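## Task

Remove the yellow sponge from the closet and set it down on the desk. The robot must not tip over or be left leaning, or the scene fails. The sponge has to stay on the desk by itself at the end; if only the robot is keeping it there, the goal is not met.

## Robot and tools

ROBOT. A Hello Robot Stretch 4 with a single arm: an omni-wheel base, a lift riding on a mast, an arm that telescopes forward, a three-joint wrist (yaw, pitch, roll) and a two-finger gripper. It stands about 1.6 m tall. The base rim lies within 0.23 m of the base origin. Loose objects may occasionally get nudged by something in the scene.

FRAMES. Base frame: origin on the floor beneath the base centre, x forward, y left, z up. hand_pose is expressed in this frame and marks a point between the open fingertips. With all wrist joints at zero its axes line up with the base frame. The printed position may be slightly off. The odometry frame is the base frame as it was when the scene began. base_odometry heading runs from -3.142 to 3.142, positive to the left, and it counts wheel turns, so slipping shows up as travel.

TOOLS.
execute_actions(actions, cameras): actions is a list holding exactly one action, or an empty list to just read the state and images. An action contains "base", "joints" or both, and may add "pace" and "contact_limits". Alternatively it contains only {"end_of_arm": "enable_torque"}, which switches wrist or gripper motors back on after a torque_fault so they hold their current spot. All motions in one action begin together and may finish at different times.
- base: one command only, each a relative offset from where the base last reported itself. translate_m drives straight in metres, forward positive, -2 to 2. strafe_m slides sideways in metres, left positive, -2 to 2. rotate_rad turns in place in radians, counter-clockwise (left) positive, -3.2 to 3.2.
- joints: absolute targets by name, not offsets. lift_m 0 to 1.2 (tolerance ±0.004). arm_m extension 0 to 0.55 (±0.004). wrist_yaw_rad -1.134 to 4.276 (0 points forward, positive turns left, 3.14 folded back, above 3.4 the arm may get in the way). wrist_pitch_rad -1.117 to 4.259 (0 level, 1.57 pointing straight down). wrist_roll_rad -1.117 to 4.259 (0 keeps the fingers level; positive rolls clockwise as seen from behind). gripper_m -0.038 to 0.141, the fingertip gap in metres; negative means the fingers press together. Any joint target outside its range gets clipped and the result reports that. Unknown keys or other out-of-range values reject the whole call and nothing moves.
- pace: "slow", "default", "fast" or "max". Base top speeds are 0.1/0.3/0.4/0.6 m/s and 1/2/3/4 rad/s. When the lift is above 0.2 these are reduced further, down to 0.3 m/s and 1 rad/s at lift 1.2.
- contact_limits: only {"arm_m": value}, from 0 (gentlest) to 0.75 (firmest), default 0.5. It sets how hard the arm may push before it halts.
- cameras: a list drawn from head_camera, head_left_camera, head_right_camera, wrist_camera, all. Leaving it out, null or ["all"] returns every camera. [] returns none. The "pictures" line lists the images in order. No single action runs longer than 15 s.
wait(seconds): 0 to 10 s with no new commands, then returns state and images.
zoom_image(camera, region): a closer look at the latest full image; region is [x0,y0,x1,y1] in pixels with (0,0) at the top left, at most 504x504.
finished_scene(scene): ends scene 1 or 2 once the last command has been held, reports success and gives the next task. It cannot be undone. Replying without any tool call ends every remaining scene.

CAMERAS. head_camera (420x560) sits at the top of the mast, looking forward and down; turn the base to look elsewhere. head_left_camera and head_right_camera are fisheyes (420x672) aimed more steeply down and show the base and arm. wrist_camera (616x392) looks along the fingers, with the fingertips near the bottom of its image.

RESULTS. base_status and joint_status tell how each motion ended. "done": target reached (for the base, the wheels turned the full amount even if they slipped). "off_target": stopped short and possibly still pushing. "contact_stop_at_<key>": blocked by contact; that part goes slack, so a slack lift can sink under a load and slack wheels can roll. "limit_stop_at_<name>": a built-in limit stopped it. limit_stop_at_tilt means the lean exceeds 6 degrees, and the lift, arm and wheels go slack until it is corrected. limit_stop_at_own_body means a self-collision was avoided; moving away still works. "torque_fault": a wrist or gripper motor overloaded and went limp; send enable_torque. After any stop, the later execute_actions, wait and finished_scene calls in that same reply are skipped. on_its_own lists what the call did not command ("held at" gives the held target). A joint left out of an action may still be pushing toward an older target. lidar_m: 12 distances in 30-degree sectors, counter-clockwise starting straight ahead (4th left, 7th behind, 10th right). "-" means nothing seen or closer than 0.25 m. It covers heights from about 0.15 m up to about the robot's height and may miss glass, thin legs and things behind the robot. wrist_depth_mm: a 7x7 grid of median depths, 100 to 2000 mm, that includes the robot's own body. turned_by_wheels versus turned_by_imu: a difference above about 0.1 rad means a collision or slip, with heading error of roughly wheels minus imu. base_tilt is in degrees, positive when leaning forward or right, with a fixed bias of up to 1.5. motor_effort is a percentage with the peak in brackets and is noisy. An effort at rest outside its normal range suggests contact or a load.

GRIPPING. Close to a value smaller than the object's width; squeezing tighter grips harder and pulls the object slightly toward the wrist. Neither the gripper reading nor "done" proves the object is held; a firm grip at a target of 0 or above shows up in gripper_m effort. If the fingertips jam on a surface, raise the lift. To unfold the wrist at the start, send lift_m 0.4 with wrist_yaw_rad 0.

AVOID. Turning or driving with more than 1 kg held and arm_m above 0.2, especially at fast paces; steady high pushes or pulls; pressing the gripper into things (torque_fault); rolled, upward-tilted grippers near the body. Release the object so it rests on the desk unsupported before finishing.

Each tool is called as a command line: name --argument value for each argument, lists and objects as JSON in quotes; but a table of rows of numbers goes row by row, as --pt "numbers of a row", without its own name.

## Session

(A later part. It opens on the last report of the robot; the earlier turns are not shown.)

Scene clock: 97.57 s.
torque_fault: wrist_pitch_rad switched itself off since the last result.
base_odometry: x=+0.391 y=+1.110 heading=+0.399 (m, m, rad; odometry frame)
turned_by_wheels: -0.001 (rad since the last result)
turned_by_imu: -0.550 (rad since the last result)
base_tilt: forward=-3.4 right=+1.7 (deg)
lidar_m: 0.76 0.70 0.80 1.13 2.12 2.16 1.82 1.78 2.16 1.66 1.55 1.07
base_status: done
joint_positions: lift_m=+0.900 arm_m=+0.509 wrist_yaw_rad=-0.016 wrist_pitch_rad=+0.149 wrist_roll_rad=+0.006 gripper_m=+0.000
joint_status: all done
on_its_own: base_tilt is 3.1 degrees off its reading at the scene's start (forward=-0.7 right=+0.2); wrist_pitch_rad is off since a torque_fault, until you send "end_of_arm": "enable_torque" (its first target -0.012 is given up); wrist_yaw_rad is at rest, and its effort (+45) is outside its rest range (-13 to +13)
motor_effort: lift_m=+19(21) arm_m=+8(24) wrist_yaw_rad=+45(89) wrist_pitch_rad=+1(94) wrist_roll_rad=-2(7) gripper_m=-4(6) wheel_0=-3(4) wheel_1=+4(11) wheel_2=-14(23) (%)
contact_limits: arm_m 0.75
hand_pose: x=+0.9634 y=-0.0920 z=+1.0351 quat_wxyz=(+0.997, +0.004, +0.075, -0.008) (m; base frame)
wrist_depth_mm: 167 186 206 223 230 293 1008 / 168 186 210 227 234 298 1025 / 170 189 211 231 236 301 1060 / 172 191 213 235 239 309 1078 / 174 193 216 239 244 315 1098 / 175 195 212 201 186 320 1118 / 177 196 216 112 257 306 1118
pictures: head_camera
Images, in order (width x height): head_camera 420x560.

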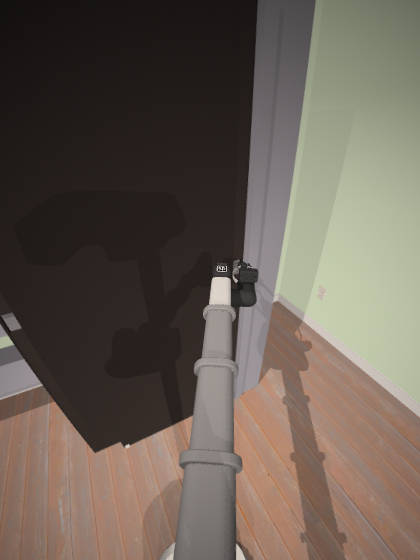

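Bad: jammed. Retract.

execute_actions --actions '[{"joints":{"arm_m":0.0}}]' --cameras '[]'

execute_actions --actions '[{"end_of_arm":"enable_torque"}]' --cameras '[]'

execute_actions --actions '[{"base":{"rotate_rad":0.55},"joints":{"wrist_pitch_rad":0}}]' --cameras '["head_camera","wrist_camera"]'

Scene clock: 112.63 s.
base_odometry: x=+0.391 y=+1.110 heading=+0.400 (m, m, rad; odometry frame)
turned_by_wheels: +0.001 (rad since the last result)
turned_by_imu: -0.019 (rad since the last result)
base_tilt: forward=-0.7 right=+0.2 (deg)
lidar_m: 0.74 0.69 0.72 1.11 2.10 2.17 2.94 2.53 2.35 1.65 1.54 1.03
base_status: not commanded
joint_positions: lift_m=+0.900 arm_m=+0.001 wrist_yaw_rad=+0.000 wrist_pitch_rad=+1.353 wrist_roll_rad=+0.006 gripper_m=+0.000
joint_status: all done
on_its_own: wrist_pitch_rad is off since a torque_fault, until you send "end_of_arm": "enable_torque" (its first target -0.012 is given up)
motor_effort: lift_m=+19(20) arm_m=-4(0) wrist_yaw_rad=-1(50) wrist_pitch_rad=+1(1) wrist_roll_rad=+0(1) gripper_m=-6(6) wheel_0=+0(9) wheel_1=-1(5) wheel_2=-1(14) (%)
hand_pose: x=+0.2341 y=-0.0874 z=+0.7964 quat_wxyz=(+0.780, +0.002, +0.626, -0.002) (m; base frame)
wrist_depth_mm: 603 699 842 1042 1160 1138 1118 / 699 831 1042 1118 1118 1098 1078 / 831 1008 1098 1098 1098 1098 1060 / 1118 1118 1078 1098 1078 1042 1025 / 1098 1078 1042 1042 1025 1008 1008 / 1042 1042 991 205 186 960 960 / 1025 1008 778 112 960 946 931
pictures: none
No camera images: the call's "cameras" was empty. Leave "cameras" out to get every camera's image.

Scene clock: 112.93 s.
base_odometry: x=+0.391 y=+1.110 heading=+0.400 (m, m, rad; odometry frame)
turned_by_wheels: +0.000 (rad since the last result)
turned_by_imu: +0.000 (rad since the last result)
base_tilt: forward=-0.8 right=+0.2 (deg)
lidar_m: 0.74 0.69 0.72 1.14 2.11 2.17 2.92 2.51 2.37 1.63 1.54 1.08
base_status: not commanded
joint_positions: lift_m=+0.900 arm_m=+0.001 wrist_yaw_rad=+0.000 wrist_pitch_rad=+1.353 wrist_roll_rad=+0.006 gripper_m=+0.000
joint_status: not commanded
end_of_arm: enable_torque: each motor that was off is on again
on_its_own: wrist_pitch_rad is held at +1.353, not at its first target -0.012, since a torque_fault
motor_effort: lift_m=+19(19) arm_m=-4(4) wrist_yaw_rad=-2(0) wrist_pitch_rad=-1(0) wrist_roll_rad=+0(0) gripper_m=-6(6) wheel_0=-1(1) wheel_1=-1(1) wheel_2=-1(1) (%)
hand_pose: x=+0.2340 y=-0.0874 z=+0.7964 quat_wxyz=(+0.780, +0.002, +0.626, -0.002) (m; base frame)
wrist_depth_mm: 609 715 854 1060 1160 1138 1138 / 691 831 1042 1138 1138 1098 1098 / 842 1008 1118 1098 1078 1060 1060 / 1098 1098 1098 1060 1042 1042 1025 / 1060 1060 1042 1060 1025 1008 991 / 1042 1025 1025 205 187 976 960 / 1025 1008 768 112 960 960 931
pictures: none
No camera images: the call's "cameras" was empty. Leave "cameras" out to get every camera's image.

Scene clock: 114.30 s.
base_odometry: x=+0.391 y=+1.110 heading=+0.949 (m, m, rad; odometry frame)
turned_by_wheels: +0.550 (rad since the last result)
turned_by_imu: +0.561 (rad since the last result)
base_tilt: forward=-0.7 right=+0.2 (deg)
lidar_m: 0.69 0.75 1.12 2.11 2.22 2.98 3.35 2.33 1.64 1.54 1.04 0.74
base_status: done
joint_positions: lift_m=+0.900 arm_m=+0.001 wrist_yaw_rad=+0.000 wrist_pitch_rad=+0.003 wrist_roll_rad=+0.006 gripper_m=+0.000
joint_status: all done
motor_effort: lift_m=+19(19) arm_m=-4(4) wrist_yaw_rad=-2(1) wrist_pitch_rad=-6(11) wrist_roll_rad=+1(0) gripper_m=-8(6) wheel_0=-2(7) wheel_1=-1(7) wheel_2=-3(9) (%)
hand_pose: x=+0.4602 y=-0.0874 z=+1.0773 quat_wxyz=(+1.000, +0.003, +0.001, +0.000) (m; base frame)
wrist_depth_mm: 564 517 508 504 500 492 488 / 569 512 508 504 504 500 492 / 569 521 517 508 504 500 496 / 574 521 512 512 508 500 496 / 1255 564 512 508 508 504 504 / 866 574 521 205 187 504 500 / 1229 574 521 112 517 508 500
pictures: head_camera, wrist_camera
Images, in order (width x height): head_camera 420x560, wrist_camera 616x392.

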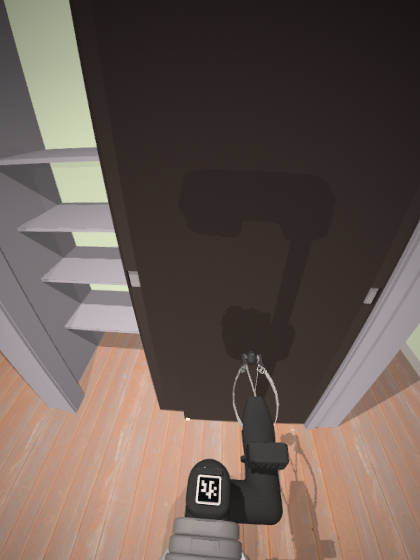

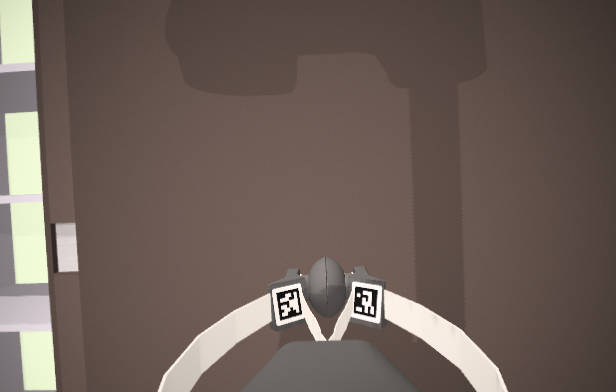

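execute_actions --actions '[{"base":{"strafe_m":0.75}}]' --cameras '[]'

execute_actions --actions '[{"base":{"rotate_rad":-0.6}}]' --cameras '["head_camera","wrist_camera"]'

Scene clock: 119.70 s.
base_odometry: x=-0.218 y=+1.547 heading=+0.949 (m, m, rad; odometry frame)
turned_by_wheels: +0.000 (rad since the last result)
turned_by_imu: +0.004 (rad since the last result)
base_tilt: forward=-0.7 right=+0.2 (deg)
lidar_m: 0.70 0.68 1.44 1.36 1.40 1.91 3.36 2.69 2.44 2.31 1.05 0.83
base_status: done
joint_positions: lift_m=+0.900 arm_m=+0.001 wrist_yaw_rad=+0.000 wrist_pitch_rad=+0.002 wrist_roll_rad=+0.006 gripper_m=+0.000
joint_status: not commanded
motor_effort: lift_m=+19(19) arm_m=-4(4) wrist_yaw_rad=+0(2) wrist_pitch_rad=-6(7) wrist_roll_rad=+1(0) gripper_m=-7(5) wheel_0=-2(9) wheel_1=+1(9) wheel_2=+0(3) (%)
hand_pose: x=+0.4602 y=-0.0874 z=+1.0774 quat_wxyz=(+1.000, +0.003, +0.001, +0.000) (m; base frame)
wrist_depth_mm: 492 480 1118 1205 1229 1182 525 / 492 480 976 1078 1098 1182 525 / 500 488 1205 1205 1182 1182 530 / 500 488 1182 1255 1205 1182 535 / 500 488 1182 1255 1229 1229 535 / 504 484 917 205 187 904 539 / 504 492 931 112 1255 1229 544
pictures: none
No camera images: the call's "cameras" was empty. Leave "cameras" out to get every camera's image.

Scene clock: 121.10 s.
base_odometry: x=-0.218 y=+1.547 heading=+0.350 (m, m, rad; odometry frame)
turned_by_wheels: -0.599 (rad since the last result)
turned_by_imu: -0.611 (rad since the last result)
base_tilt: forward=-0.8 right=+0.2 (deg)
lidar_m: 0.87 1.00 0.69 1.47 1.34 1.37 1.80 3.31 2.60 2.48 2.29 1.11
base_status: done
joint_positions: lift_m=+0.900 arm_m=+0.001 wrist_yaw_rad=+0.000 wrist_pitch_rad=+0.002 wrist_roll_rad=+0.006 gripper_m=+0.000
joint_status: not commanded
motor_effort: lift_m=+19(19) arm_m=-4(4) wrist_yaw_rad=+0(1) wrist_pitch_rad=-5(6) wrist_roll_rad=+0(0) gripper_m=-6(6) wheel_0=+4(7) wheel_1=+2(7) wheel_2=+3(10) (%)
hand_pose: x=+0.4602 y=-0.0874 z=+1.0774 quat_wxyz=(+1.000, +0.003, +0.001, +0.000) (m; base frame)
wrist_depth_mm: 1060 1229 676 715 820 1008 1808 / 946 991 683 715 820 1008 1863 / 1060 1205 676 723 831 1025 1808 / 1042 1182 683 723 831 1008 1576 / 1098 1205 691 715 831 1008 1499 / 991 960 683 205 187 1025 1537 / 1025 1182 668 112 854 946 1537
pictures: head_camera, wrist_camera
Images, in order (width x height): head_camera 420x560, wrist_camera 616x392.

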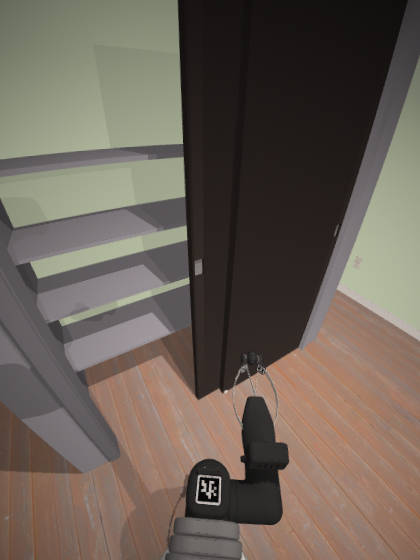

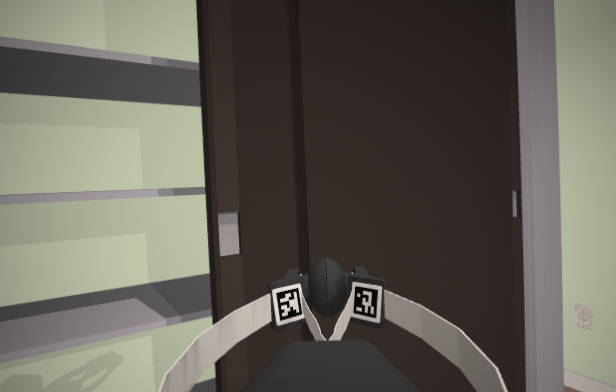

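execute_actions --actions '[{"base":{"rotate_rad":0.6}}]' --cameras '[]'

execute_actions --actions '[{"base":{"strafe_m":-1.05}}]' --cameras '["wrist_camera"]'

Scene clock: 125.33 s.
base_odometry: x=-0.218 y=+1.547 heading=+0.949 (m, m, rad; odometry frame)
turned_by_wheels: +0.600 (rad since the last result)
turned_by_imu: +0.613 (rad since the last result)
base_tilt: forward=-0.8 right=+0.2 (deg)
lidar_m: 0.68 0.70 1.43 1.35 1.44 1.94 3.05 2.66 2.45 2.32 1.05 0.86
base_status: done
joint_positions: lift_m=+0.900 arm_m=+0.001 wrist_yaw_rad=+0.000 wrist_pitch_rad=+0.002 wrist_roll_rad=+0.006 gripper_m=+0.000
joint_status: not commanded
motor_effort: lift_m=+19(19) arm_m=-4(4) wrist_yaw_rad=-3(2) wrist_pitch_rad=-7(5) wrist_roll_rad=+0(1) gripper_m=-6(7) wheel_0=-3(11) wheel_1=-1(8) wheel_2=-2(10) (%)
hand_pose: x=+0.4602 y=-0.0874 z=+1.0774 quat_wxyz=(+1.000, +0.003, +0.001, +0.000) (m; base frame)
wrist_depth_mm: 492 477 1138 1205 1205 1205 525 / 492 477 991 1078 1118 1160 525 / 496 496 1229 1255 1229 1229 525 / 496 488 1182 1229 1229 1205 525 / 500 488 1182 1205 1229 1205 535 / 496 484 931 205 187 917 539 / 504 500 931 112 1255 1205 539
pictures: none
No camera images: the call's "cameras" was empty. Leave "cameras" out to get every camera's image.

Scene clock: 130.17 s.
base_odometry: x=+0.635 y=+0.936 heading=+0.949 (m, m, rad; odometry frame)
turned_by_wheels: +0.000 (rad since the last result)
turned_by_imu: +0.000 (rad since the last result)
base_tilt: forward=-0.7 right=+0.2 (deg)
lidar_m: 0.70 0.75 1.36 2.40 2.51 3.39 3.34 1.88 1.34 1.26 1.33 0.73
base_status: done
joint_positions: lift_m=+0.900 arm_m=+0.001 wrist_yaw_rad=+0.000 wrist_pitch_rad=+0.002 wrist_roll_rad=+0.006 gripper_m=+0.000
joint_status: not commanded
motor_effort: lift_m=+19(19) arm_m=-4(4) wrist_yaw_rad=-2(2) wrist_pitch_rad=-6(5) wrist_roll_rad=+0(2) gripper_m=-6(6) wheel_0=+3(12) wheel_1=+0(10) wheel_2=+0(1) (%)
hand_pose: x=+0.4602 y=-0.0874 z=+1.0774 quat_wxyz=(+1.000, +0.003, +0.001, +0.000) (m; base frame)
wrist_depth_mm: 517 517 504 504 500 466 473 / 525 517 512 512 500 473 484 / 530 521 517 512 504 480 480 / 530 525 517 512 512 488 484 / 530 530 521 512 512 484 484 / 530 525 525 206 186 492 484 / 535 525 525 112 517 477 484
pictures: wrist_camera
Images, in order (width x height): wrist_camera 616x392.

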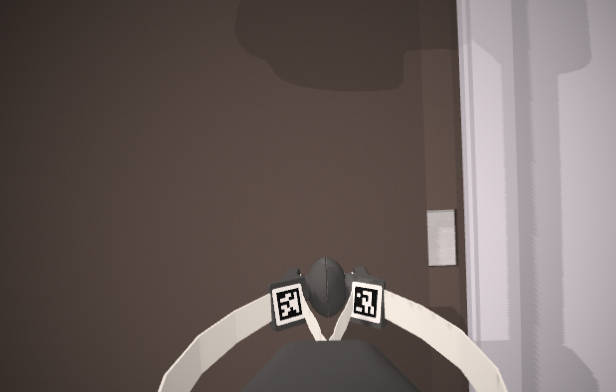

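execute_actions --actions '[{"base":{"strafe_m":-0.17}}]' --cameras '[]'

execute_actions --actions '[{"joints":{"arm_m":0.4},"contact_limits":{"arm_m":0.3}}]' --cameras '["wrist_camera"]'

Scene clock: 133.90 s.
base_odometry: x=+0.774 y=+0.837 heading=+0.949 (m, m, rad; odometry frame)
turned_by_wheels: +0.000 (rad since the last result)
turned_by_imu: +0.001 (rad since the last result)
base_tilt: forward=-0.7 right=+0.2 (deg)
lidar_m: 0.68 0.73 1.09 2.56 2.70 3.39 3.33 1.68 1.17 1.08 1.16 0.72
base_status: done
joint_positions: lift_m=+0.900 arm_m=+0.001 wrist_yaw_rad=+0.000 wrist_pitch_rad=+0.002 wrist_roll_rad=+0.006 gripper_m=+0.000
joint_status: not commanded
motor_effort: lift_m=+19(19) arm_m=-4(4) wrist_yaw_rad=-1(0) wrist_pitch_rad=-7(6) wrist_roll_rad=+1(1) gripper_m=-7(7) wheel_0=+1(9) wheel_1=-1(10) wheel_2=+0(3) (%)
hand_pose: x=+0.4602 y=-0.0874 z=+1.0774 quat_wxyz=(+1.000, +0.003, +0.001, +0.000) (m; base frame)
wrist_depth_mm: 525 521 517 504 484 484 1205 / 530 517 512 512 488 488 1205 / 530 525 521 512 496 488 1255 / 530 521 517 512 492 492 1205 / 530 530 521 521 492 496 1229 / 539 535 525 206 186 496 1205 / 539 535 530 112 500 496 1205
pictures: none
No camera images: the call's "cameras" was empty. Leave "cameras" out to get every camera's image.

Scene clock: 135.97 s.
base_odometry: x=+0.774 y=+0.837 heading=+0.949 (m, m, rad; odometry frame)
turned_by_wheels: +0.000 (rad since the last result)
turned_by_imu: +0.024 (rad since the last result)
base_tilt: forward=-0.7 right=+0.2 (deg)
lidar_m: 0.69 0.74 1.11 2.57 2.70 3.37 2.88 1.60 1.17 1.10 1.19 0.69
base_status: not commanded
joint_positions: lift_m=+0.900 arm_m=+0.273 wrist_yaw_rad=+0.000 wrist_pitch_rad=+0.002 wrist_roll_rad=+0.006 gripper_m=+0.000
joint_status: arm_m contact_stop (moved +0.272 of +0.399)
on_its_own: arm_m is slack since a contact_stop (your +0.400 is given up)
motor_effort: lift_m=+18(19) arm_m=+0(27) wrist_yaw_rad=-1(84) wrist_pitch_rad=-5(19) wrist_roll_rad=+0(1) gripper_m=-7(6) wheel_0=+0(4) wheel_1=+0(9) wheel_2=+0(9) (%)
contact_limits: arm_m 0.3
hand_pose: x=+0.7321 y=-0.0874 z=+1.0775 quat_wxyz=(+1.000, +0.003, +0.001, +0.000) (m; base frame)
wrist_depth_mm: 246 242 238 235 214 200 208 / 247 244 240 236 215 200 209 / 249 244 240 237 218 200 211 / 250 245 242 238 226 202 211 / 252 247 243 239 233 202 213 / 253 249 244 205 186 204 213 / 253 250 244 112 206 203 215
pictures: wrist_camera
Images, in order (width x height): wrist_camera 616x392.

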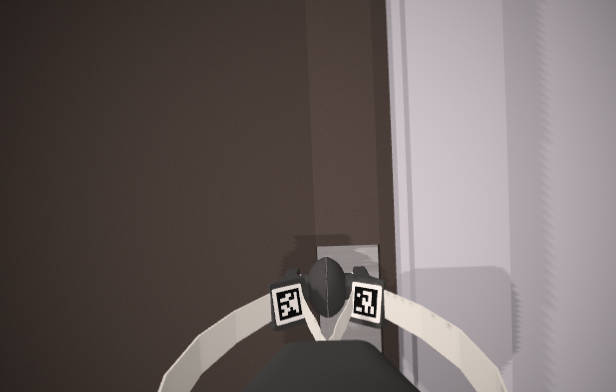

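At the door now (236mm). Strafe left with moderate push.

execute_actions --actions '[{"base":{"strafe_m":0.65},"joints":{"arm_m":0.28},"contact_limits":{"arm_m":0.6},"pace":"slow"}]' --cameras '["head_camera"]'

Scene clock: 144.40 s.
base_odometry: x=+0.246 y=+1.216 heading=+0.948 (m, m, rad; odometry frame)
turned_by_wheels: -0.001 (rad since the last result)
turned_by_imu: -0.005 (rad since the last result)
base_tilt: forward=-0.7 right=+0.2 (deg)
lidar_m: 0.70 0.74 1.00 1.89 1.99 2.78 3.33 2.54 1.83 1.75 1.02 1.04
base_status: done
joint_positions: lift_m=+0.900 arm_m=+0.279 wrist_yaw_rad=-0.007 wrist_pitch_rad=+0.002 wrist_roll_rad=+0.006 gripper_m=+0.000
joint_status: all done
on_its_own: wrist_yaw_rad is at rest, and its effort (+20) is outside its rest range (-13 to +13)
motor_effort: lift_m=+18(18) arm_m=+5(4) wrist_yaw_rad=+20(52) wrist_pitch_rad=-6(6) wrist_roll_rad=-1(1) gripper_m=-11(14) wheel_0=-7(20) wheel_1=+2(7) wheel_2=-8(9) (%)
contact_limits: arm_m 0.6
hand_pose: x=+0.7380 y=-0.0894 z=+1.0775 quat_wxyz=(+1.000, +0.003, +0.001, -0.003) (m; base frame)
wrist_depth_mm: 241 238 236 234 232 723 741 / 243 240 236 234 233 946 931 / 243 242 239 236 234 946 946 / 245 242 241 236 236 960 931 / 247 243 241 237 248 960 960 / 248 245 241 208 186 842 798 / 248 246 242 112 238 554 603
pictures: head_camera
Images, in order (width x height): head_camera 420x560.

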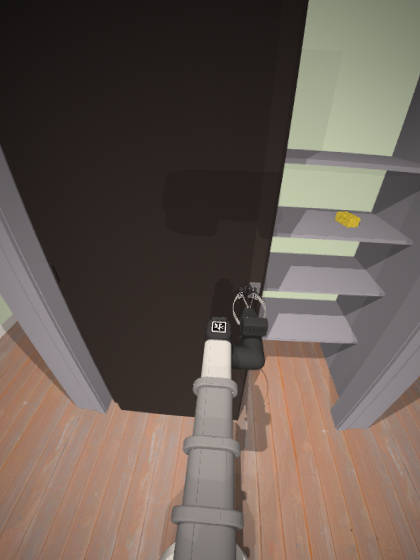

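execute_actions --actions '[{"joints":{"arm_m":0.0,"gripper_m":0.12,"lift_m":0.97}}]' --cameras '[]'

execute_actions --actions '[{"base":{"strafe_m":-0.4}}]' --cameras '["head_camera","wrist_camera"]'

Scene clock: 148.37 s.
base_odometry: x=+0.246 y=+1.216 heading=+0.949 (m, m, rad; odometry frame)
turned_by_wheels: +0.001 (rad since the last result)
turned_by_imu: +0.002 (rad since the last result)
base_tilt: forward=-0.7 right=+0.2 (deg)
lidar_m: 0.71 0.74 1.01 1.92 2.01 2.74 3.28 2.54 1.83 1.76 1.03 1.08
base_status: not commanded
joint_positions: lift_m=+0.970 arm_m=+0.001 wrist_yaw_rad=+0.000 wrist_pitch_rad=+0.002 wrist_roll_rad=+0.006 gripper_m=+0.120
joint_status: all done
motor_effort: lift_m=+22(26) arm_m=-5(2) wrist_yaw_rad=-1(18) wrist_pitch_rad=-6(12) wrist_roll_rad=+1(0) gripper_m=+1(12) wheel_0=-1(7) wheel_1=+2(2) wheel_2=-2(8) (%)
hand_pose: x=+0.4602 y=-0.0874 z=+1.1472 quat_wxyz=(+1.000, +0.003, +0.001, +0.000) (m; base frame)
wrist_depth_mm: 530 521 517 512 1229 1205 1160 / 535 525 517 512 960 1008 991 / 535 530 521 512 1229 1205 1205 / 535 525 521 517 1205 1229 1078 / 544 535 525 521 1229 1255 1205 / 539 530 205 521 525 878 1008 / 544 539 535 112 1255 1229 1205
pictures: none
No camera images: the call's "cameras" was empty. Leave "cameras" out to get every camera's image.

Scene clock: 151.03 s.
base_odometry: x=+0.571 y=+0.983 heading=+0.950 (m, m, rad; odometry frame)
turned_by_wheels: +0.000 (rad since the last result)
turned_by_imu: +0.000 (rad since the last result)
base_tilt: forward=-0.7 right=+0.2 (deg)
lidar_m: 1.00 0.75 1.07 2.31 2.43 3.34 3.32 1.93 1.41 1.35 1.44 0.79
base_status: done
joint_positions: lift_m=+0.970 arm_m=+0.001 wrist_yaw_rad=+0.000 wrist_pitch_rad=+0.002 wrist_roll_rad=+0.006 gripper_m=+0.120
joint_status: not commanded
motor_effort: lift_m=+21(22) arm_m=-4(4) wrist_yaw_rad=-1(1) wrist_pitch_rad=-5(6) wrist_roll_rad=+1(0) gripper_m=+1(1) wheel_0=+3(8) wheel_1=+0(10) wheel_2=-1(0) (%)
hand_pose: x=+0.4602 y=-0.0874 z=+1.1473 quat_wxyz=(+1.000, +0.003, +0.001, +0.000) (m; base frame)
wrist_depth_mm: 535 1229 1281 1229 1229 866 459 / 539 1255 991 1060 976 820 459 / 535 1281 1281 1229 1205 891 466 / 535 1281 1255 1255 1229 831 466 / 535 1308 1281 1255 1281 591 466 / 544 1078 205 1118 904 559 473 / 539 574 1255 112 1255 866 473
pictures: head_camera, wrist_camera
Images, in order (width x height): head_camera 420x560, wrist_camera 616x392.

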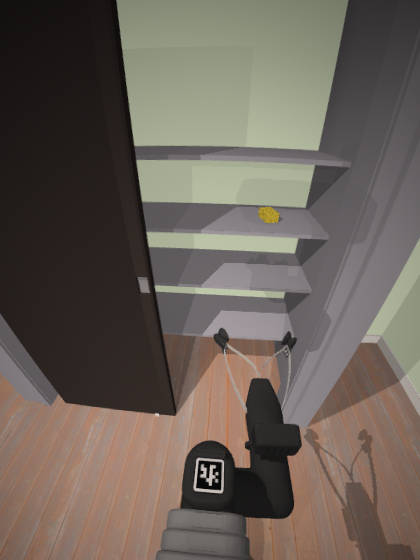

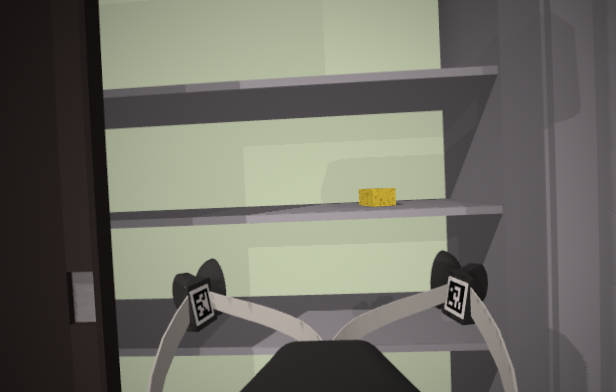

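execute_actions --actions '[{"base":{"strafe_m":-0.2},"joints":{"gripper_m":0.141,"lift_m":1.0}}]' --cameras '[]'

execute_actions --actions '[{"base":{"translate_m":0.35},"joints":{"arm_m":0.3}}]' --cameras '["wrist_camera"]'

Scene clock: 154.97 s.
base_odometry: x=+0.733 y=+0.867 heading=+0.950 (m, m, rad; odometry frame)
turned_by_wheels: +0.000 (rad since the last result)
turned_by_imu: +0.001 (rad since the last result)
base_tilt: forward=-0.7 right=+0.2 (deg)
lidar_m: 0.71 0.85 1.05 2.50 2.63 3.38 3.31 1.71 1.22 1.14 1.22 0.70
base_status: done
joint_positions: lift_m=+1.000 arm_m=+0.001 wrist_yaw_rad=+0.000 wrist_pitch_rad=+0.002 wrist_roll_rad=+0.006 gripper_m=+0.141
joint_status: all done
motor_effort: lift_m=+22(21) arm_m=-4(4) wrist_yaw_rad=-2(1) wrist_pitch_rad=-7(6) wrist_roll_rad=-1(0) gripper_m=-1(3) wheel_0=+2(11) wheel_1=+1(9) wheel_2=+0(0) (%)
hand_pose: x=+0.4602 y=-0.0874 z=+1.1772 quat_wxyz=(+1.000, +0.003, +0.001, +0.000) (m; base frame)
wrist_depth_mm: 1255 1281 1229 1255 477 480 1182 / 1308 1281 1281 1255 469 480 1229 / 1255 1255 1281 1255 477 480 1205 / 1336 1308 1308 1281 492 484 1182 / 1308 1308 1255 1255 492 484 1205 / 1308 1160 219 1205 473 216 1229 / 1025 976 960 112 480 492 1255
pictures: none
No camera images: the call's "cameras" was empty. Leave "cameras" out to get every camera's image.

Scene clock: 157.60 s.
base_odometry: x=+0.937 y=+1.151 heading=+0.950 (m, m, rad; odometry frame)
turned_by_wheels: +0.000 (rad since the last result)
turned_by_imu: +0.093 (rad since the last result)
base_tilt: forward=-0.7 right=+0.2 (deg)
lidar_m: 0.66 0.52 0.63 2.49 2.67 3.69 3.65 1.55 1.23 1.20 0.52 0.41
base_status: done
joint_positions: lift_m=+1.000 arm_m=+0.058 wrist_yaw_rad=+0.000 wrist_pitch_rad=+0.002 wrist_roll_rad=+0.006 gripper_m=+0.141
joint_status: arm_m contact_stop (moved +0.057 of +0.299)
on_its_own: arm_m is slack since a contact_stop (your +0.300 is given up)
motor_effort: lift_m=+20(21) arm_m=+0(17) wrist_yaw_rad=-1(95) wrist_pitch_rad=-6(18) wrist_roll_rad=-1(5) gripper_m=+0(0) wheel_0=+2(14) wheel_1=+0(11) wheel_2=-1(26) (%)
hand_pose: x=+0.5177 y=-0.0873 z=+1.1774 quat_wxyz=(+1.000, +0.003, +0.001, +0.000) (m; base frame)
wrist_depth_mm: 917 492 477 459 466 477 421 / 634 661 676 715 741 661 449 / 931 904 878 831 820 732 455 / 960 904 878 842 820 750 459 / 609 569 535 504 477 449 410 / 960 931 218 866 809 216 469 / 866 842 842 112 798 715 473
pictures: wrist_camera
Images, in order (width x height): wrist_camera 616x392.

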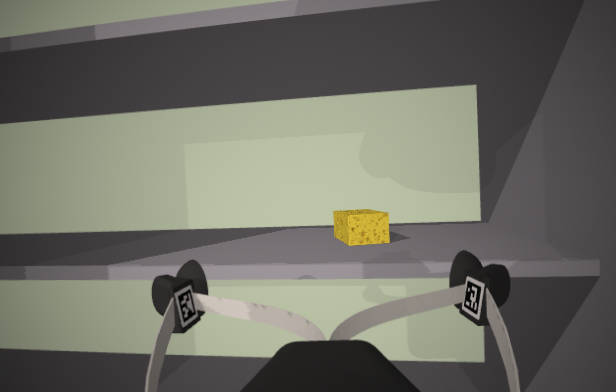

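execute_actions --actions '[{"joints":{"gripper_m":0.08,"lift_m":1.04,"arm_m":0.3}}]' --cameras '["wrist_camera"]'

Scene clock: 160.73 s.
base_odometry: x=+0.937 y=+1.151 heading=+0.950 (m, m, rad; odometry frame)
turned_by_wheels: +0.000 (rad since the last result)
turned_by_imu: +0.001 (rad since the last result)
base_tilt: forward=-0.7 right=+0.3 (deg)
lidar_m: 0.66 0.54 0.63 2.47 2.67 3.70 3.68 1.57 1.23 1.19 0.50 0.41
base_status: not commanded
joint_positions: lift_m=+1.040 arm_m=+0.299 wrist_yaw_rad=+0.000 wrist_pitch_rad=+0.002 wrist_roll_rad=+0.006 gripper_m=+0.080
joint_status: all done
motor_effort: lift_m=+22(24) arm_m=+5(4) wrist_yaw_rad=-1(2) wrist_pitch_rad=-5(5) wrist_roll_rad=-2(1) gripper_m=-3(4) wheel_0=+1(2) wheel_1=+0(1) wheel_2=-1(1) (%)
hand_pose: x=+0.7586 y=-0.0874 z=+1.2172 quat_wxyz=(+1.000, +0.003, +0.001, +0.000) (m; base frame)
wrist_depth_mm: 336 345 355 368 375 384 392 / 508 530 554 569 564 549 488 / 668 640 615 597 580 564 500 / 668 640 627 597 580 559 500 / 668 647 621 597 574 564 477 / 427 413 203 368 223 336 351 / 282 276 270 112 259 240 247
pictures: wrist_camera
Images, in order (width x height): wrist_camera 616x392.

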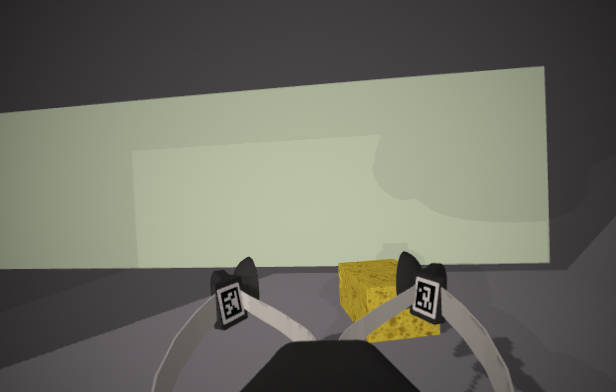

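execute_actions --actions '[{"joints":{"gripper_m":0.141,"wrist_yaw_rad":-0.3,"lift_m":1.01}}]' --cameras '["wrist_camera"]'

Scene clock: 163.23 s.
base_odometry: x=+0.937 y=+1.151 heading=+0.950 (m, m, rad; odometry frame)
turned_by_wheels: +0.000 (rad since the last result)
turned_by_imu: +0.001 (rad since the last result)
base_tilt: forward=-0.6 right=+0.2 (deg)
lidar_m: 0.69 0.56 0.61 2.48 2.68 3.67 3.65 1.58 1.23 1.20 0.48 0.39
base_status: not commanded
joint_positions: lift_m=+1.010 arm_m=+0.299 wrist_yaw_rad=-0.300 wrist_pitch_rad=+0.002 wrist_roll_rad=+0.006 gripper_m=+0.141
joint_status: all done
motor_effort: lift_m=+13(20) arm_m=+4(5) wrist_yaw_rad=-3(9) wrist_pitch_rad=-6(6) wrist_roll_rad=-2(2) gripper_m=-2(0) wheel_0=+2(2) wheel_1=+0(0) wheel_2=-1(1) (%)
hand_pose: x=+0.7200 y=-0.1687 z=+1.1879 quat_wxyz=(+0.989, +0.003, +0.001, -0.149) (m; base frame)
wrist_depth_mm: 399 413 424 436 449 387 298 / 554 580 597 615 574 394 296 / 559 585 603 627 640 399 300 / 564 585 603 627 647 399 303 / 559 580 389 469 517 387 304 / 329 290 219 298 247 216 274 / 216 212 211 112 225 231 290
pictures: wrist_camera
Images, in order (width x height): wrist_camera 616x392.

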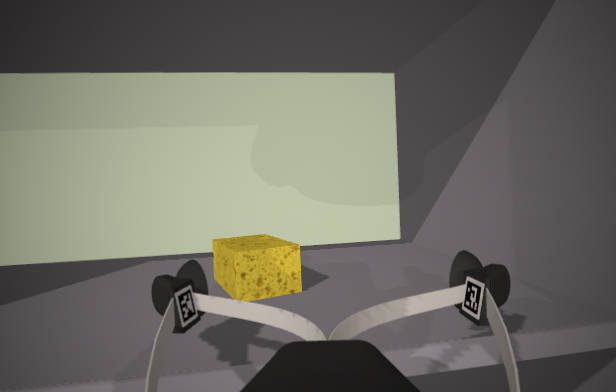

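execute_actions --actions '[{"joints":{"wrist_yaw_rad":-0.17,"arm_m":0.45}}]' --cameras '["wrist_camera"]'

Scene clock: 165.83 s.
base_odometry: x=+0.937 y=+1.152 heading=+0.950 (m, m, rad; odometry frame)
turned_by_wheels: +0.000 (rad since the last result)
turned_by_imu: +0.025 (rad since the last result)
base_tilt: forward=-0.7 right=+0.2 (deg)
lidar_m: 0.67 0.53 0.62 2.46 2.68 3.66 3.54 1.59 1.25 1.21 0.48 0.43
base_status: not commanded
joint_positions: lift_m=+1.010 arm_m=+0.450 wrist_yaw_rad=-0.170 wrist_pitch_rad=-0.006 wrist_roll_rad=+0.006 gripper_m=+0.141
joint_status: all done
motor_effort: lift_m=+13(14) arm_m=+3(14) wrist_yaw_rad=-2(44) wrist_pitch_rad=+18(29) wrist_roll_rad=-1(2) gripper_m=-1(1) wheel_0=-2(4) wheel_1=-2(9) wheel_2=+2(11) (%)
hand_pose: x=+0.8900 y=-0.1350 z=+1.1903 quat_wxyz=(+0.996, +0.003, -0.003, -0.085) (m; base frame)
wrist_depth_mm: 377 387 397 407 415 424 397 / 455 459 455 452 455 455 418 / 459 455 455 455 459 455 424 / 455 459 459 459 455 462 430 / 462 459 459 459 452 459 413 / 362 319 218 213 188 197 300 / 236 229 228 112 187 199 208
pictures: wrist_camera
Images, in order (width x height): wrist_camera 616x392.

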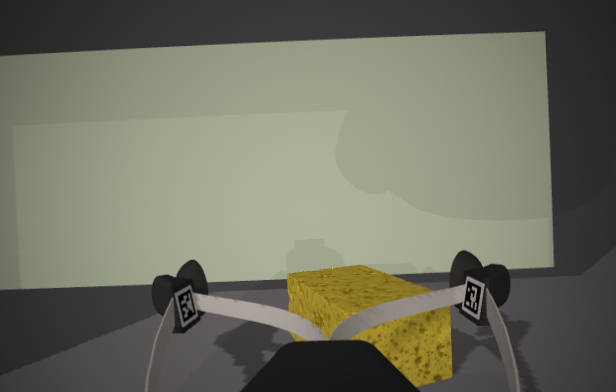

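execute_actions --actions '[{"joints":{"gripper_m":0.0}}]' --cameras '[]'

execute_actions --actions '[{"joints":{"lift_m":1.05}}]' --cameras '[]'

execute_actions --actions '[{"joints":{"arm_m":0.0,"wrist_yaw_rad":0}}]' --cameras '["wrist_camera"]'

Scene clock: 169.83 s.
base_odometry: x=+0.937 y=+1.152 heading=+0.950 (m, m, rad; odometry frame)
turned_by_wheels: +0.000 (rad since the last result)
turned_by_imu: +0.001 (rad since the last result)
base_tilt: forward=-0.7 right=+0.2 (deg)
lidar_m: 0.68 0.53 0.61 2.46 2.69 3.67 3.55 1.57 1.26 1.20 0.47 0.41
base_status: not commanded
joint_positions: lift_m=+1.010 arm_m=+0.450 wrist_yaw_rad=-0.170 wrist_pitch_rad=-0.008 wrist_roll_rad=+0.006 gripper_m=+0.001
joint_status: all done
motor_effort: lift_m=+14(14) arm_m=+3(3) wrist_yaw_rad=-1(3) wrist_pitch_rad=+22(23) wrist_roll_rad=-2(1) gripper_m=-29(26) wheel_0=-2(2) wheel_1=-2(2) wheel_2=+2(2) (%)
hand_pose: x=+0.8900 y=-0.1349 z=+1.1908 quat_wxyz=(+0.996, +0.003, -0.004, -0.085) (m; base frame)
wrist_depth_mm: 377 387 397 407 415 427 397 / 455 459 455 455 459 452 421 / 455 459 459 455 459 455 424 / 459 459 466 459 455 459 430 / 459 455 455 455 459 455 418 / 362 349 187 189 183 174 301 / 236 216 229 112 202 210 197
pictures: none
No camera images: the call's "cameras" was empty. Leave "cameras" out to get every camera's image.

Scene clock: 170.83 s.
base_odometry: x=+0.937 y=+1.152 heading=+0.950 (m, m, rad; odometry frame)
turned_by_wheels: +0.000 (rad since the last result)
turned_by_imu: +0.000 (rad since the last result)
base_tilt: forward=-0.7 right=+0.2 (deg)
lidar_m: 0.67 0.55 0.61 2.48 2.69 3.66 3.52 1.58 1.25 1.22 0.47 0.41
base_status: not commanded
joint_positions: lift_m=+1.050 arm_m=+0.450 wrist_yaw_rad=-0.170 wrist_pitch_rad=+0.002 wrist_roll_rad=+0.006 gripper_m=+0.001
joint_status: all done
motor_effort: lift_m=+22(21) arm_m=+3(3) wrist_yaw_rad=-3(4) wrist_pitch_rad=-7(23) wrist_roll_rad=-2(1) gripper_m=-27(28) wheel_0=-2(2) wheel_1=-2(2) wheel_2=+2(2) (%)
hand_pose: x=+0.8900 y=-0.1349 z=+1.2273 quat_wxyz=(+0.996, +0.003, +0.001, -0.085) (m; base frame)
wrist_depth_mm: 317 325 334 343 353 359 366 / 455 452 452 452 452 455 418 / 452 455 455 455 452 452 424 / 455 455 459 455 455 455 430 / 459 462 455 455 459 455 439 / 459 445 188 190 184 175 377 / 301 277 293 112 260 259 259
pictures: none
No camera images: the call's "cameras" was empty. Leave "cameras" out to get every camera's image.

Scene clock: 173.23 s.
base_odometry: x=+0.937 y=+1.152 heading=+0.950 (m, m, rad; odometry frame)
turned_by_wheels: +0.000 (rad since the last result)
turned_by_imu: +0.001 (rad since the last result)
base_tilt: forward=-0.7 right=+0.3 (deg)
lidar_m: 0.68 0.54 0.62 2.49 2.69 3.69 3.54 1.55 1.24 1.20 0.46 0.37
base_status: not commanded
joint_positions: lift_m=+1.050 arm_m=+0.001 wrist_yaw_rad=+0.000 wrist_pitch_rad=+0.002 wrist_roll_rad=+0.006 gripper_m=+0.001
joint_status: all done
motor_effort: lift_m=+21(22) arm_m=-4(5) wrist_yaw_rad=-2(2) wrist_pitch_rad=-6(6) wrist_roll_rad=-1(2) gripper_m=-27(27) wheel_0=-2(2) wheel_1=-2(2) wheel_2=+2(2) (%)
hand_pose: x=+0.4602 y=-0.0874 z=+1.2271 quat_wxyz=(+1.000, +0.003, +0.001, +0.000) (m; base frame)
wrist_depth_mm: 1025 976 946 904 854 707 433 / 991 615 574 539 549 574 469 / 917 960 931 904 866 831 488 / 1042 991 946 917 878 831 496 / 960 904 842 788 741 699 504 / 1042 991 188 191 184 175 473 / 976 891 946 112 854 798 480
pictures: wrist_camera
Images, in order (width x height): wrist_camera 616x392.

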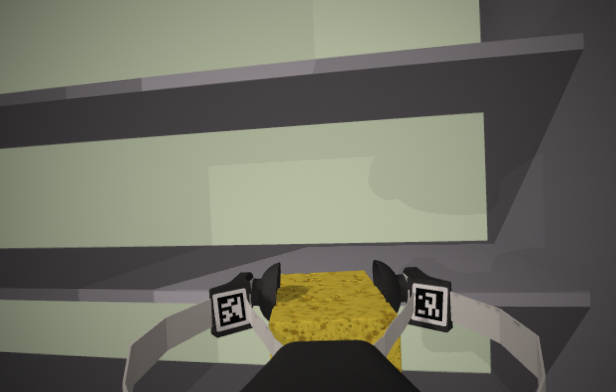

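Held. Back up and turn to the desk.

execute_actions --actions '[{"base":{"translate_m":-1.0},"pace":"fast"}]' --cameras '[]'

execute_actions --actions '[{"base":{"rotate_rad":-2.3}}]' --cameras '["head_camera"]'

Scene clock: 178.60 s.
base_odometry: x=+0.355 y=+0.338 heading=+0.950 (m, m, rad; odometry frame)
turned_by_wheels: +0.000 (rad since the last result)
turned_by_imu: +0.003 (rad since the last result)
base_tilt: forward=-0.7 right=+0.2 (deg)
lidar_m: 1.31 1.45 2.62 2.59 2.82 1.85 1.81 1.44 1.11 1.09 1.13 1.39
base_status: done
joint_positions: lift_m=+1.050 arm_m=+0.001 wrist_yaw_rad=+0.000 wrist_pitch_rad=+0.002 wrist_roll_rad=+0.006 gripper_m=+0.001
joint_status: not commanded
motor_effort: lift_m=+22(22) arm_m=-4(4) wrist_yaw_rad=-1(1) wrist_pitch_rad=-7(7) wrist_roll_rad=-1(1) gripper_m=-26(27) wheel_0=-1(5) wheel_1=-1(7) wheel_2=+2(13) (%)
hand_pose: x=+0.4602 y=-0.0874 z=+1.2272 quat_wxyz=(+1.000, +0.003, +0.001, +0.000) (m; base frame)
wrist_depth_mm: 1366 1308 1983 1921 1118 1808 1661 / 1336 1308 1983 1921 1118 1808 1708 / 1366 1281 - 1983 1138 1808 1708 / 1397 1308 1983 1921 1118 1808 1708 / 1397 1336 - 1921 1118 1808 1756 / 1397 1336 187 191 184 175 1808 / 1366 1336 1661 112 1160 1808 1756
pictures: none
No camera images: the call's "cameras" was empty. Leave "cameras" out to get every camera's image.

Scene clock: 181.47 s.
base_odometry: x=+0.355 y=+0.339 heading=-1.349 (m, m, rad; odometry frame)
turned_by_wheels: -2.299 (rad since the last result)
turned_by_imu: -2.346 (rad since the last result)
base_tilt: forward=-0.7 right=+0.2 (deg)
lidar_m: 1.22 1.06 1.09 1.44 1.35 1.47 1.79 2.61 2.66 2.80 1.78 1.72
base_status: done
joint_positions: lift_m=+1.050 arm_m=+0.001 wrist_yaw_rad=+0.000 wrist_pitch_rad=+0.002 wrist_roll_rad=+0.006 gripper_m=+0.001
joint_status: not commanded
motor_effort: lift_m=+20(22) arm_m=-4(4) wrist_yaw_rad=-1(3) wrist_pitch_rad=-6(6) wrist_roll_rad=-1(1) gripper_m=-27(24) wheel_0=+4(8) wheel_1=+3(8) wheel_2=+4(7) (%)
hand_pose: x=+0.4602 y=-0.0874 z=+1.2273 quat_wxyz=(+1.000, +0.003, +0.001, +0.000) (m; base frame)
wrist_depth_mm: 798 904 1042 1182 1397 1756 - / 809 931 1042 1138 1366 1756 - / 820 904 1025 1160 1397 1708 - / 809 904 1025 1160 1397 1708 - / 809 904 1042 1138 1430 1756 - / 820 904 187 191 184 175 - / 809 891 1042 112 1464 1661 -
pictures: head_camera
Images, in order (width x height): head_camera 420x560.

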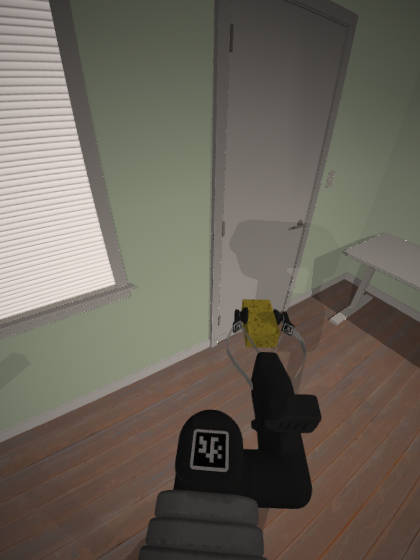

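execute_actions --actions '[{"base":{"rotate_rad":-0.8}}]' --cameras '["head_camera"]'

Scene clock: 184.10 s.
base_odometry: x=+0.355 y=+0.339 heading=-2.149 (m, m, rad; odometry frame)
turned_by_wheels: -0.799 (rad since the last result)
turned_by_imu: -0.815 (rad since the last result)
base_tilt: forward=-0.7 right=+0.2 (deg)
lidar_m: 1.78 1.38 1.07 1.07 1.17 1.35 1.33 1.53 2.65 2.61 2.89 1.83
base_status: done
joint_positions: lift_m=+1.050 arm_m=+0.001 wrist_yaw_rad=+0.000 wrist_pitch_rad=+0.002 wrist_roll_rad=+0.006 gripper_m=+0.001
joint_status: not commanded
motor_effort: lift_m=+21(20) arm_m=-4(4) wrist_yaw_rad=+0(1) wrist_pitch_rad=-7(6) wrist_roll_rad=-1(1) gripper_m=-25(26) wheel_0=+3(8) wheel_1=+2(6) wheel_2=+2(10) (%)
hand_pose: x=+0.4602 y=-0.0874 z=+1.2273 quat_wxyz=(+1.000, +0.003, +0.001, +0.000) (m; base frame)
wrist_depth_mm: 1336 1863 - - - - - / 1308 1863 - - - - - / 1308 1808 - - - - - / 1308 1863 - - - - - / 1281 1808 - - - - - / 1308 1661 188 191 184 175 - / 1281 1537 - 112 - - -
pictures: head_camera
Images, in order (width x height): head_camera 420x560.

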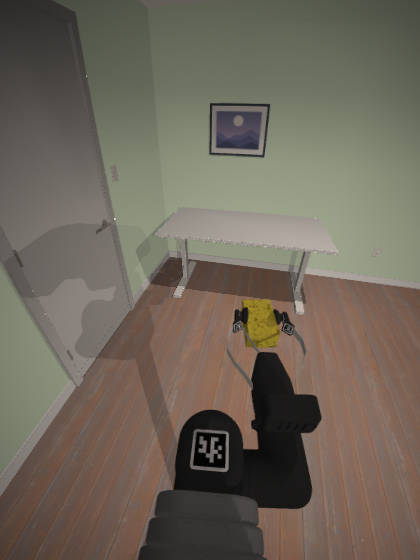

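execute_actions --actions '[{"base":{"translate_m":1.35},"joints":{"lift_m":0.72},"pace":"fast"}]' --cameras '["head_camera"]'

Scene clock: 190.77 s.
base_odometry: x=-0.382 y=-0.792 heading=-2.149 (m, m, rad; odometry frame)
turned_by_wheels: +0.000 (rad since the last result)
turned_by_imu: -0.001 (rad since the last result)
base_tilt: forward=-0.6 right=+0.2 (deg)
lidar_m: 0.45 0.51 0.79 0.83 0.98 1.47 2.67 3.01 2.84 2.83 0.61 0.50
base_status: done
joint_positions: lift_m=+0.720 arm_m=+0.001 wrist_yaw_rad=+0.000 wrist_pitch_rad=+0.002 wrist_roll_rad=+0.006 gripper_m=+0.001
joint_status: all done
motor_effort: lift_m=+13(17) arm_m=-4(4) wrist_yaw_rad=-1(2) wrist_pitch_rad=-6(6) wrist_roll_rad=-1(1) gripper_m=-26(26) wheel_0=+3(9) wheel_1=+2(6) wheel_2=-2(13) (%)
hand_pose: x=+0.4602 y=-0.0874 z=+0.8978 quat_wxyz=(+1.000, +0.003, +0.001, +0.000) (m; base frame)
wrist_depth_mm: 1118 1205 1138 1078 1025 1008 946 / 1138 1205 1160 1078 1042 991 960 / 1118 1229 1182 1098 1060 1008 960 / 1078 1205 1160 1118 1060 1008 976 / 1078 1229 1182 1098 1042 1008 960 / 778 759 187 191 184 174 634 / 517 466 496 112 439 436 427
pictures: head_camera
Images, in order (width x height): head_camera 420x560.

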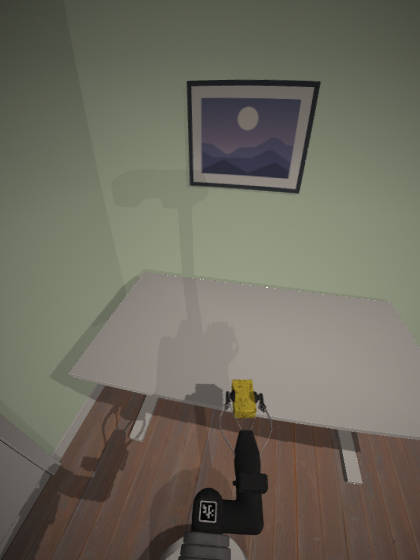

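execute_actions --actions '[{"joints":{"arm_m":0.25,"lift_m":0.65}}]' --cameras '[]'

execute_actions --actions '[{"joints":{"gripper_m":0.13}}]' --cameras '[]'

execute_actions --actions '[{"joints":{"lift_m":0.8}}]' --cameras '["head_camera"]'

Scene clock: 194.00 s.
base_odometry: x=-0.382 y=-0.792 heading=-2.149 (m, m, rad; odometry frame)
turned_by_wheels: +0.000 (rad since the last result)
turned_by_imu: +0.001 (rad since the last result)
base_tilt: forward=-0.7 right=+0.3 (deg)
lidar_m: 0.47 0.53 0.76 0.84 0.99 1.52 2.67 3.00 2.85 2.82 0.63 0.48
base_status: not commanded
joint_positions: lift_m=+0.650 arm_m=+0.249 wrist_yaw_rad=+0.000 wrist_pitch_rad=+0.002 wrist_roll_rad=+0.006 gripper_m=+0.001
joint_status: all done
motor_effort: lift_m=+14(13) arm_m=+5(7) wrist_yaw_rad=-2(2) wrist_pitch_rad=-5(6) wrist_roll_rad=-2(1) gripper_m=-26(27) wheel_0=+3(3) wheel_1=+2(2) wheel_2=-2(2) (%)
hand_pose: x=+0.7086 y=-0.0874 z=+0.8279 quat_wxyz=(+1.000, +0.003, +0.001, +0.000) (m; base frame)
wrist_depth_mm: 976 931 878 831 798 759 732 / 976 946 891 854 809 768 732 / 991 946 891 831 809 759 732 / 976 946 891 854 831 778 750 / 991 931 891 842 798 778 732 / 539 525 187 190 183 175 445 / 357 325 345 112 304 303 303
pictures: none
No camera images: the call's "cameras" was empty. Leave "cameras" out to get every camera's image.

Scene clock: 196.20 s.
base_odometry: x=-0.382 y=-0.792 heading=-2.149 (m, m, rad; odometry frame)
turned_by_wheels: +0.000 (rad since the last result)
turned_by_imu: +0.001 (rad since the last result)
base_tilt: forward=-0.7 right=+0.2 (deg)
lidar_m: 0.47 0.52 0.78 0.86 0.97 1.51 2.68 3.01 2.82 2.82 0.64 0.48
base_status: not commanded
joint_positions: lift_m=+0.650 arm_m=+0.249 wrist_yaw_rad=+0.000 wrist_pitch_rad=+0.002 wrist_roll_rad=+0.006 gripper_m=+0.130
joint_status: all done
motor_effort: lift_m=+13(13) arm_m=+5(5) wrist_yaw_rad=-1(2) wrist_pitch_rad=-6(6) wrist_roll_rad=-2(1) gripper_m=-2(29) wheel_0=+3(3) wheel_1=+2(2) wheel_2=-2(2) (%)
hand_pose: x=+0.7086 y=-0.0874 z=+0.8279 quat_wxyz=(+1.000, +0.003, +0.001, +0.000) (m; base frame)
wrist_depth_mm: 976 917 878 842 788 759 732 / 991 946 878 842 798 768 741 / 1008 960 891 854 809 778 741 / 991 946 904 854 809 778 741 / 991 960 891 842 809 768 732 / 539 517 201 488 404 387 445 / 357 330 343 112 325 303 314
pictures: none
No camera images: the call's "cameras" was empty. Leave "cameras" out to get every camera's image.

Scene clock: 197.90 s.
base_odometry: x=-0.382 y=-0.792 heading=-2.149 (m, m, rad; odometry frame)
turned_by_wheels: +0.000 (rad since the last result)
turned_by_imu: +0.000 (rad since the last result)
base_tilt: forward=-0.7 right=+0.2 (deg)
lidar_m: 0.46 0.51 0.80 0.87 0.98 1.52 2.65 2.99 2.86 2.82 0.61 0.50
base_status: not commanded
joint_positions: lift_m=+0.800 arm_m=+0.249 wrist_yaw_rad=+0.000 wrist_pitch_rad=+0.002 wrist_roll_rad=+0.006 gripper_m=+0.130
joint_status: all done
motor_effort: lift_m=+22(27) arm_m=+5(5) wrist_yaw_rad=-2(2) wrist_pitch_rad=-5(6) wrist_roll_rad=-1(1) gripper_m=+0(1) wheel_0=+3(3) wheel_1=+2(2) wheel_2=-2(2) (%)
hand_pose: x=+0.7086 y=-0.0874 z=+0.9772 quat_wxyz=(+1.000, +0.003, +0.001, +0.000) (m; base frame)
wrist_depth_mm: 976 917 866 809 778 759 732 / 960 931 878 820 798 768 741 / 976 946 878 842 798 778 732 / 991 946 891 866 809 778 750 / 976 960 891 854 809 768 750 / 1025 960 201 866 788 759 759 / 683 627 661 112 627 591 603
pictures: head_camera
Images, in order (width x height): head_camera 420x560.

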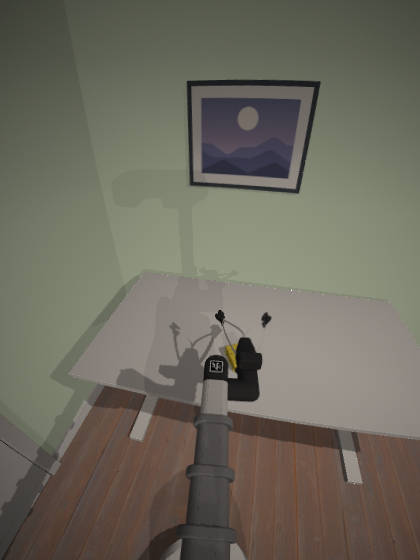

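finished_scene --scene 1

The scene is finished: the task was done.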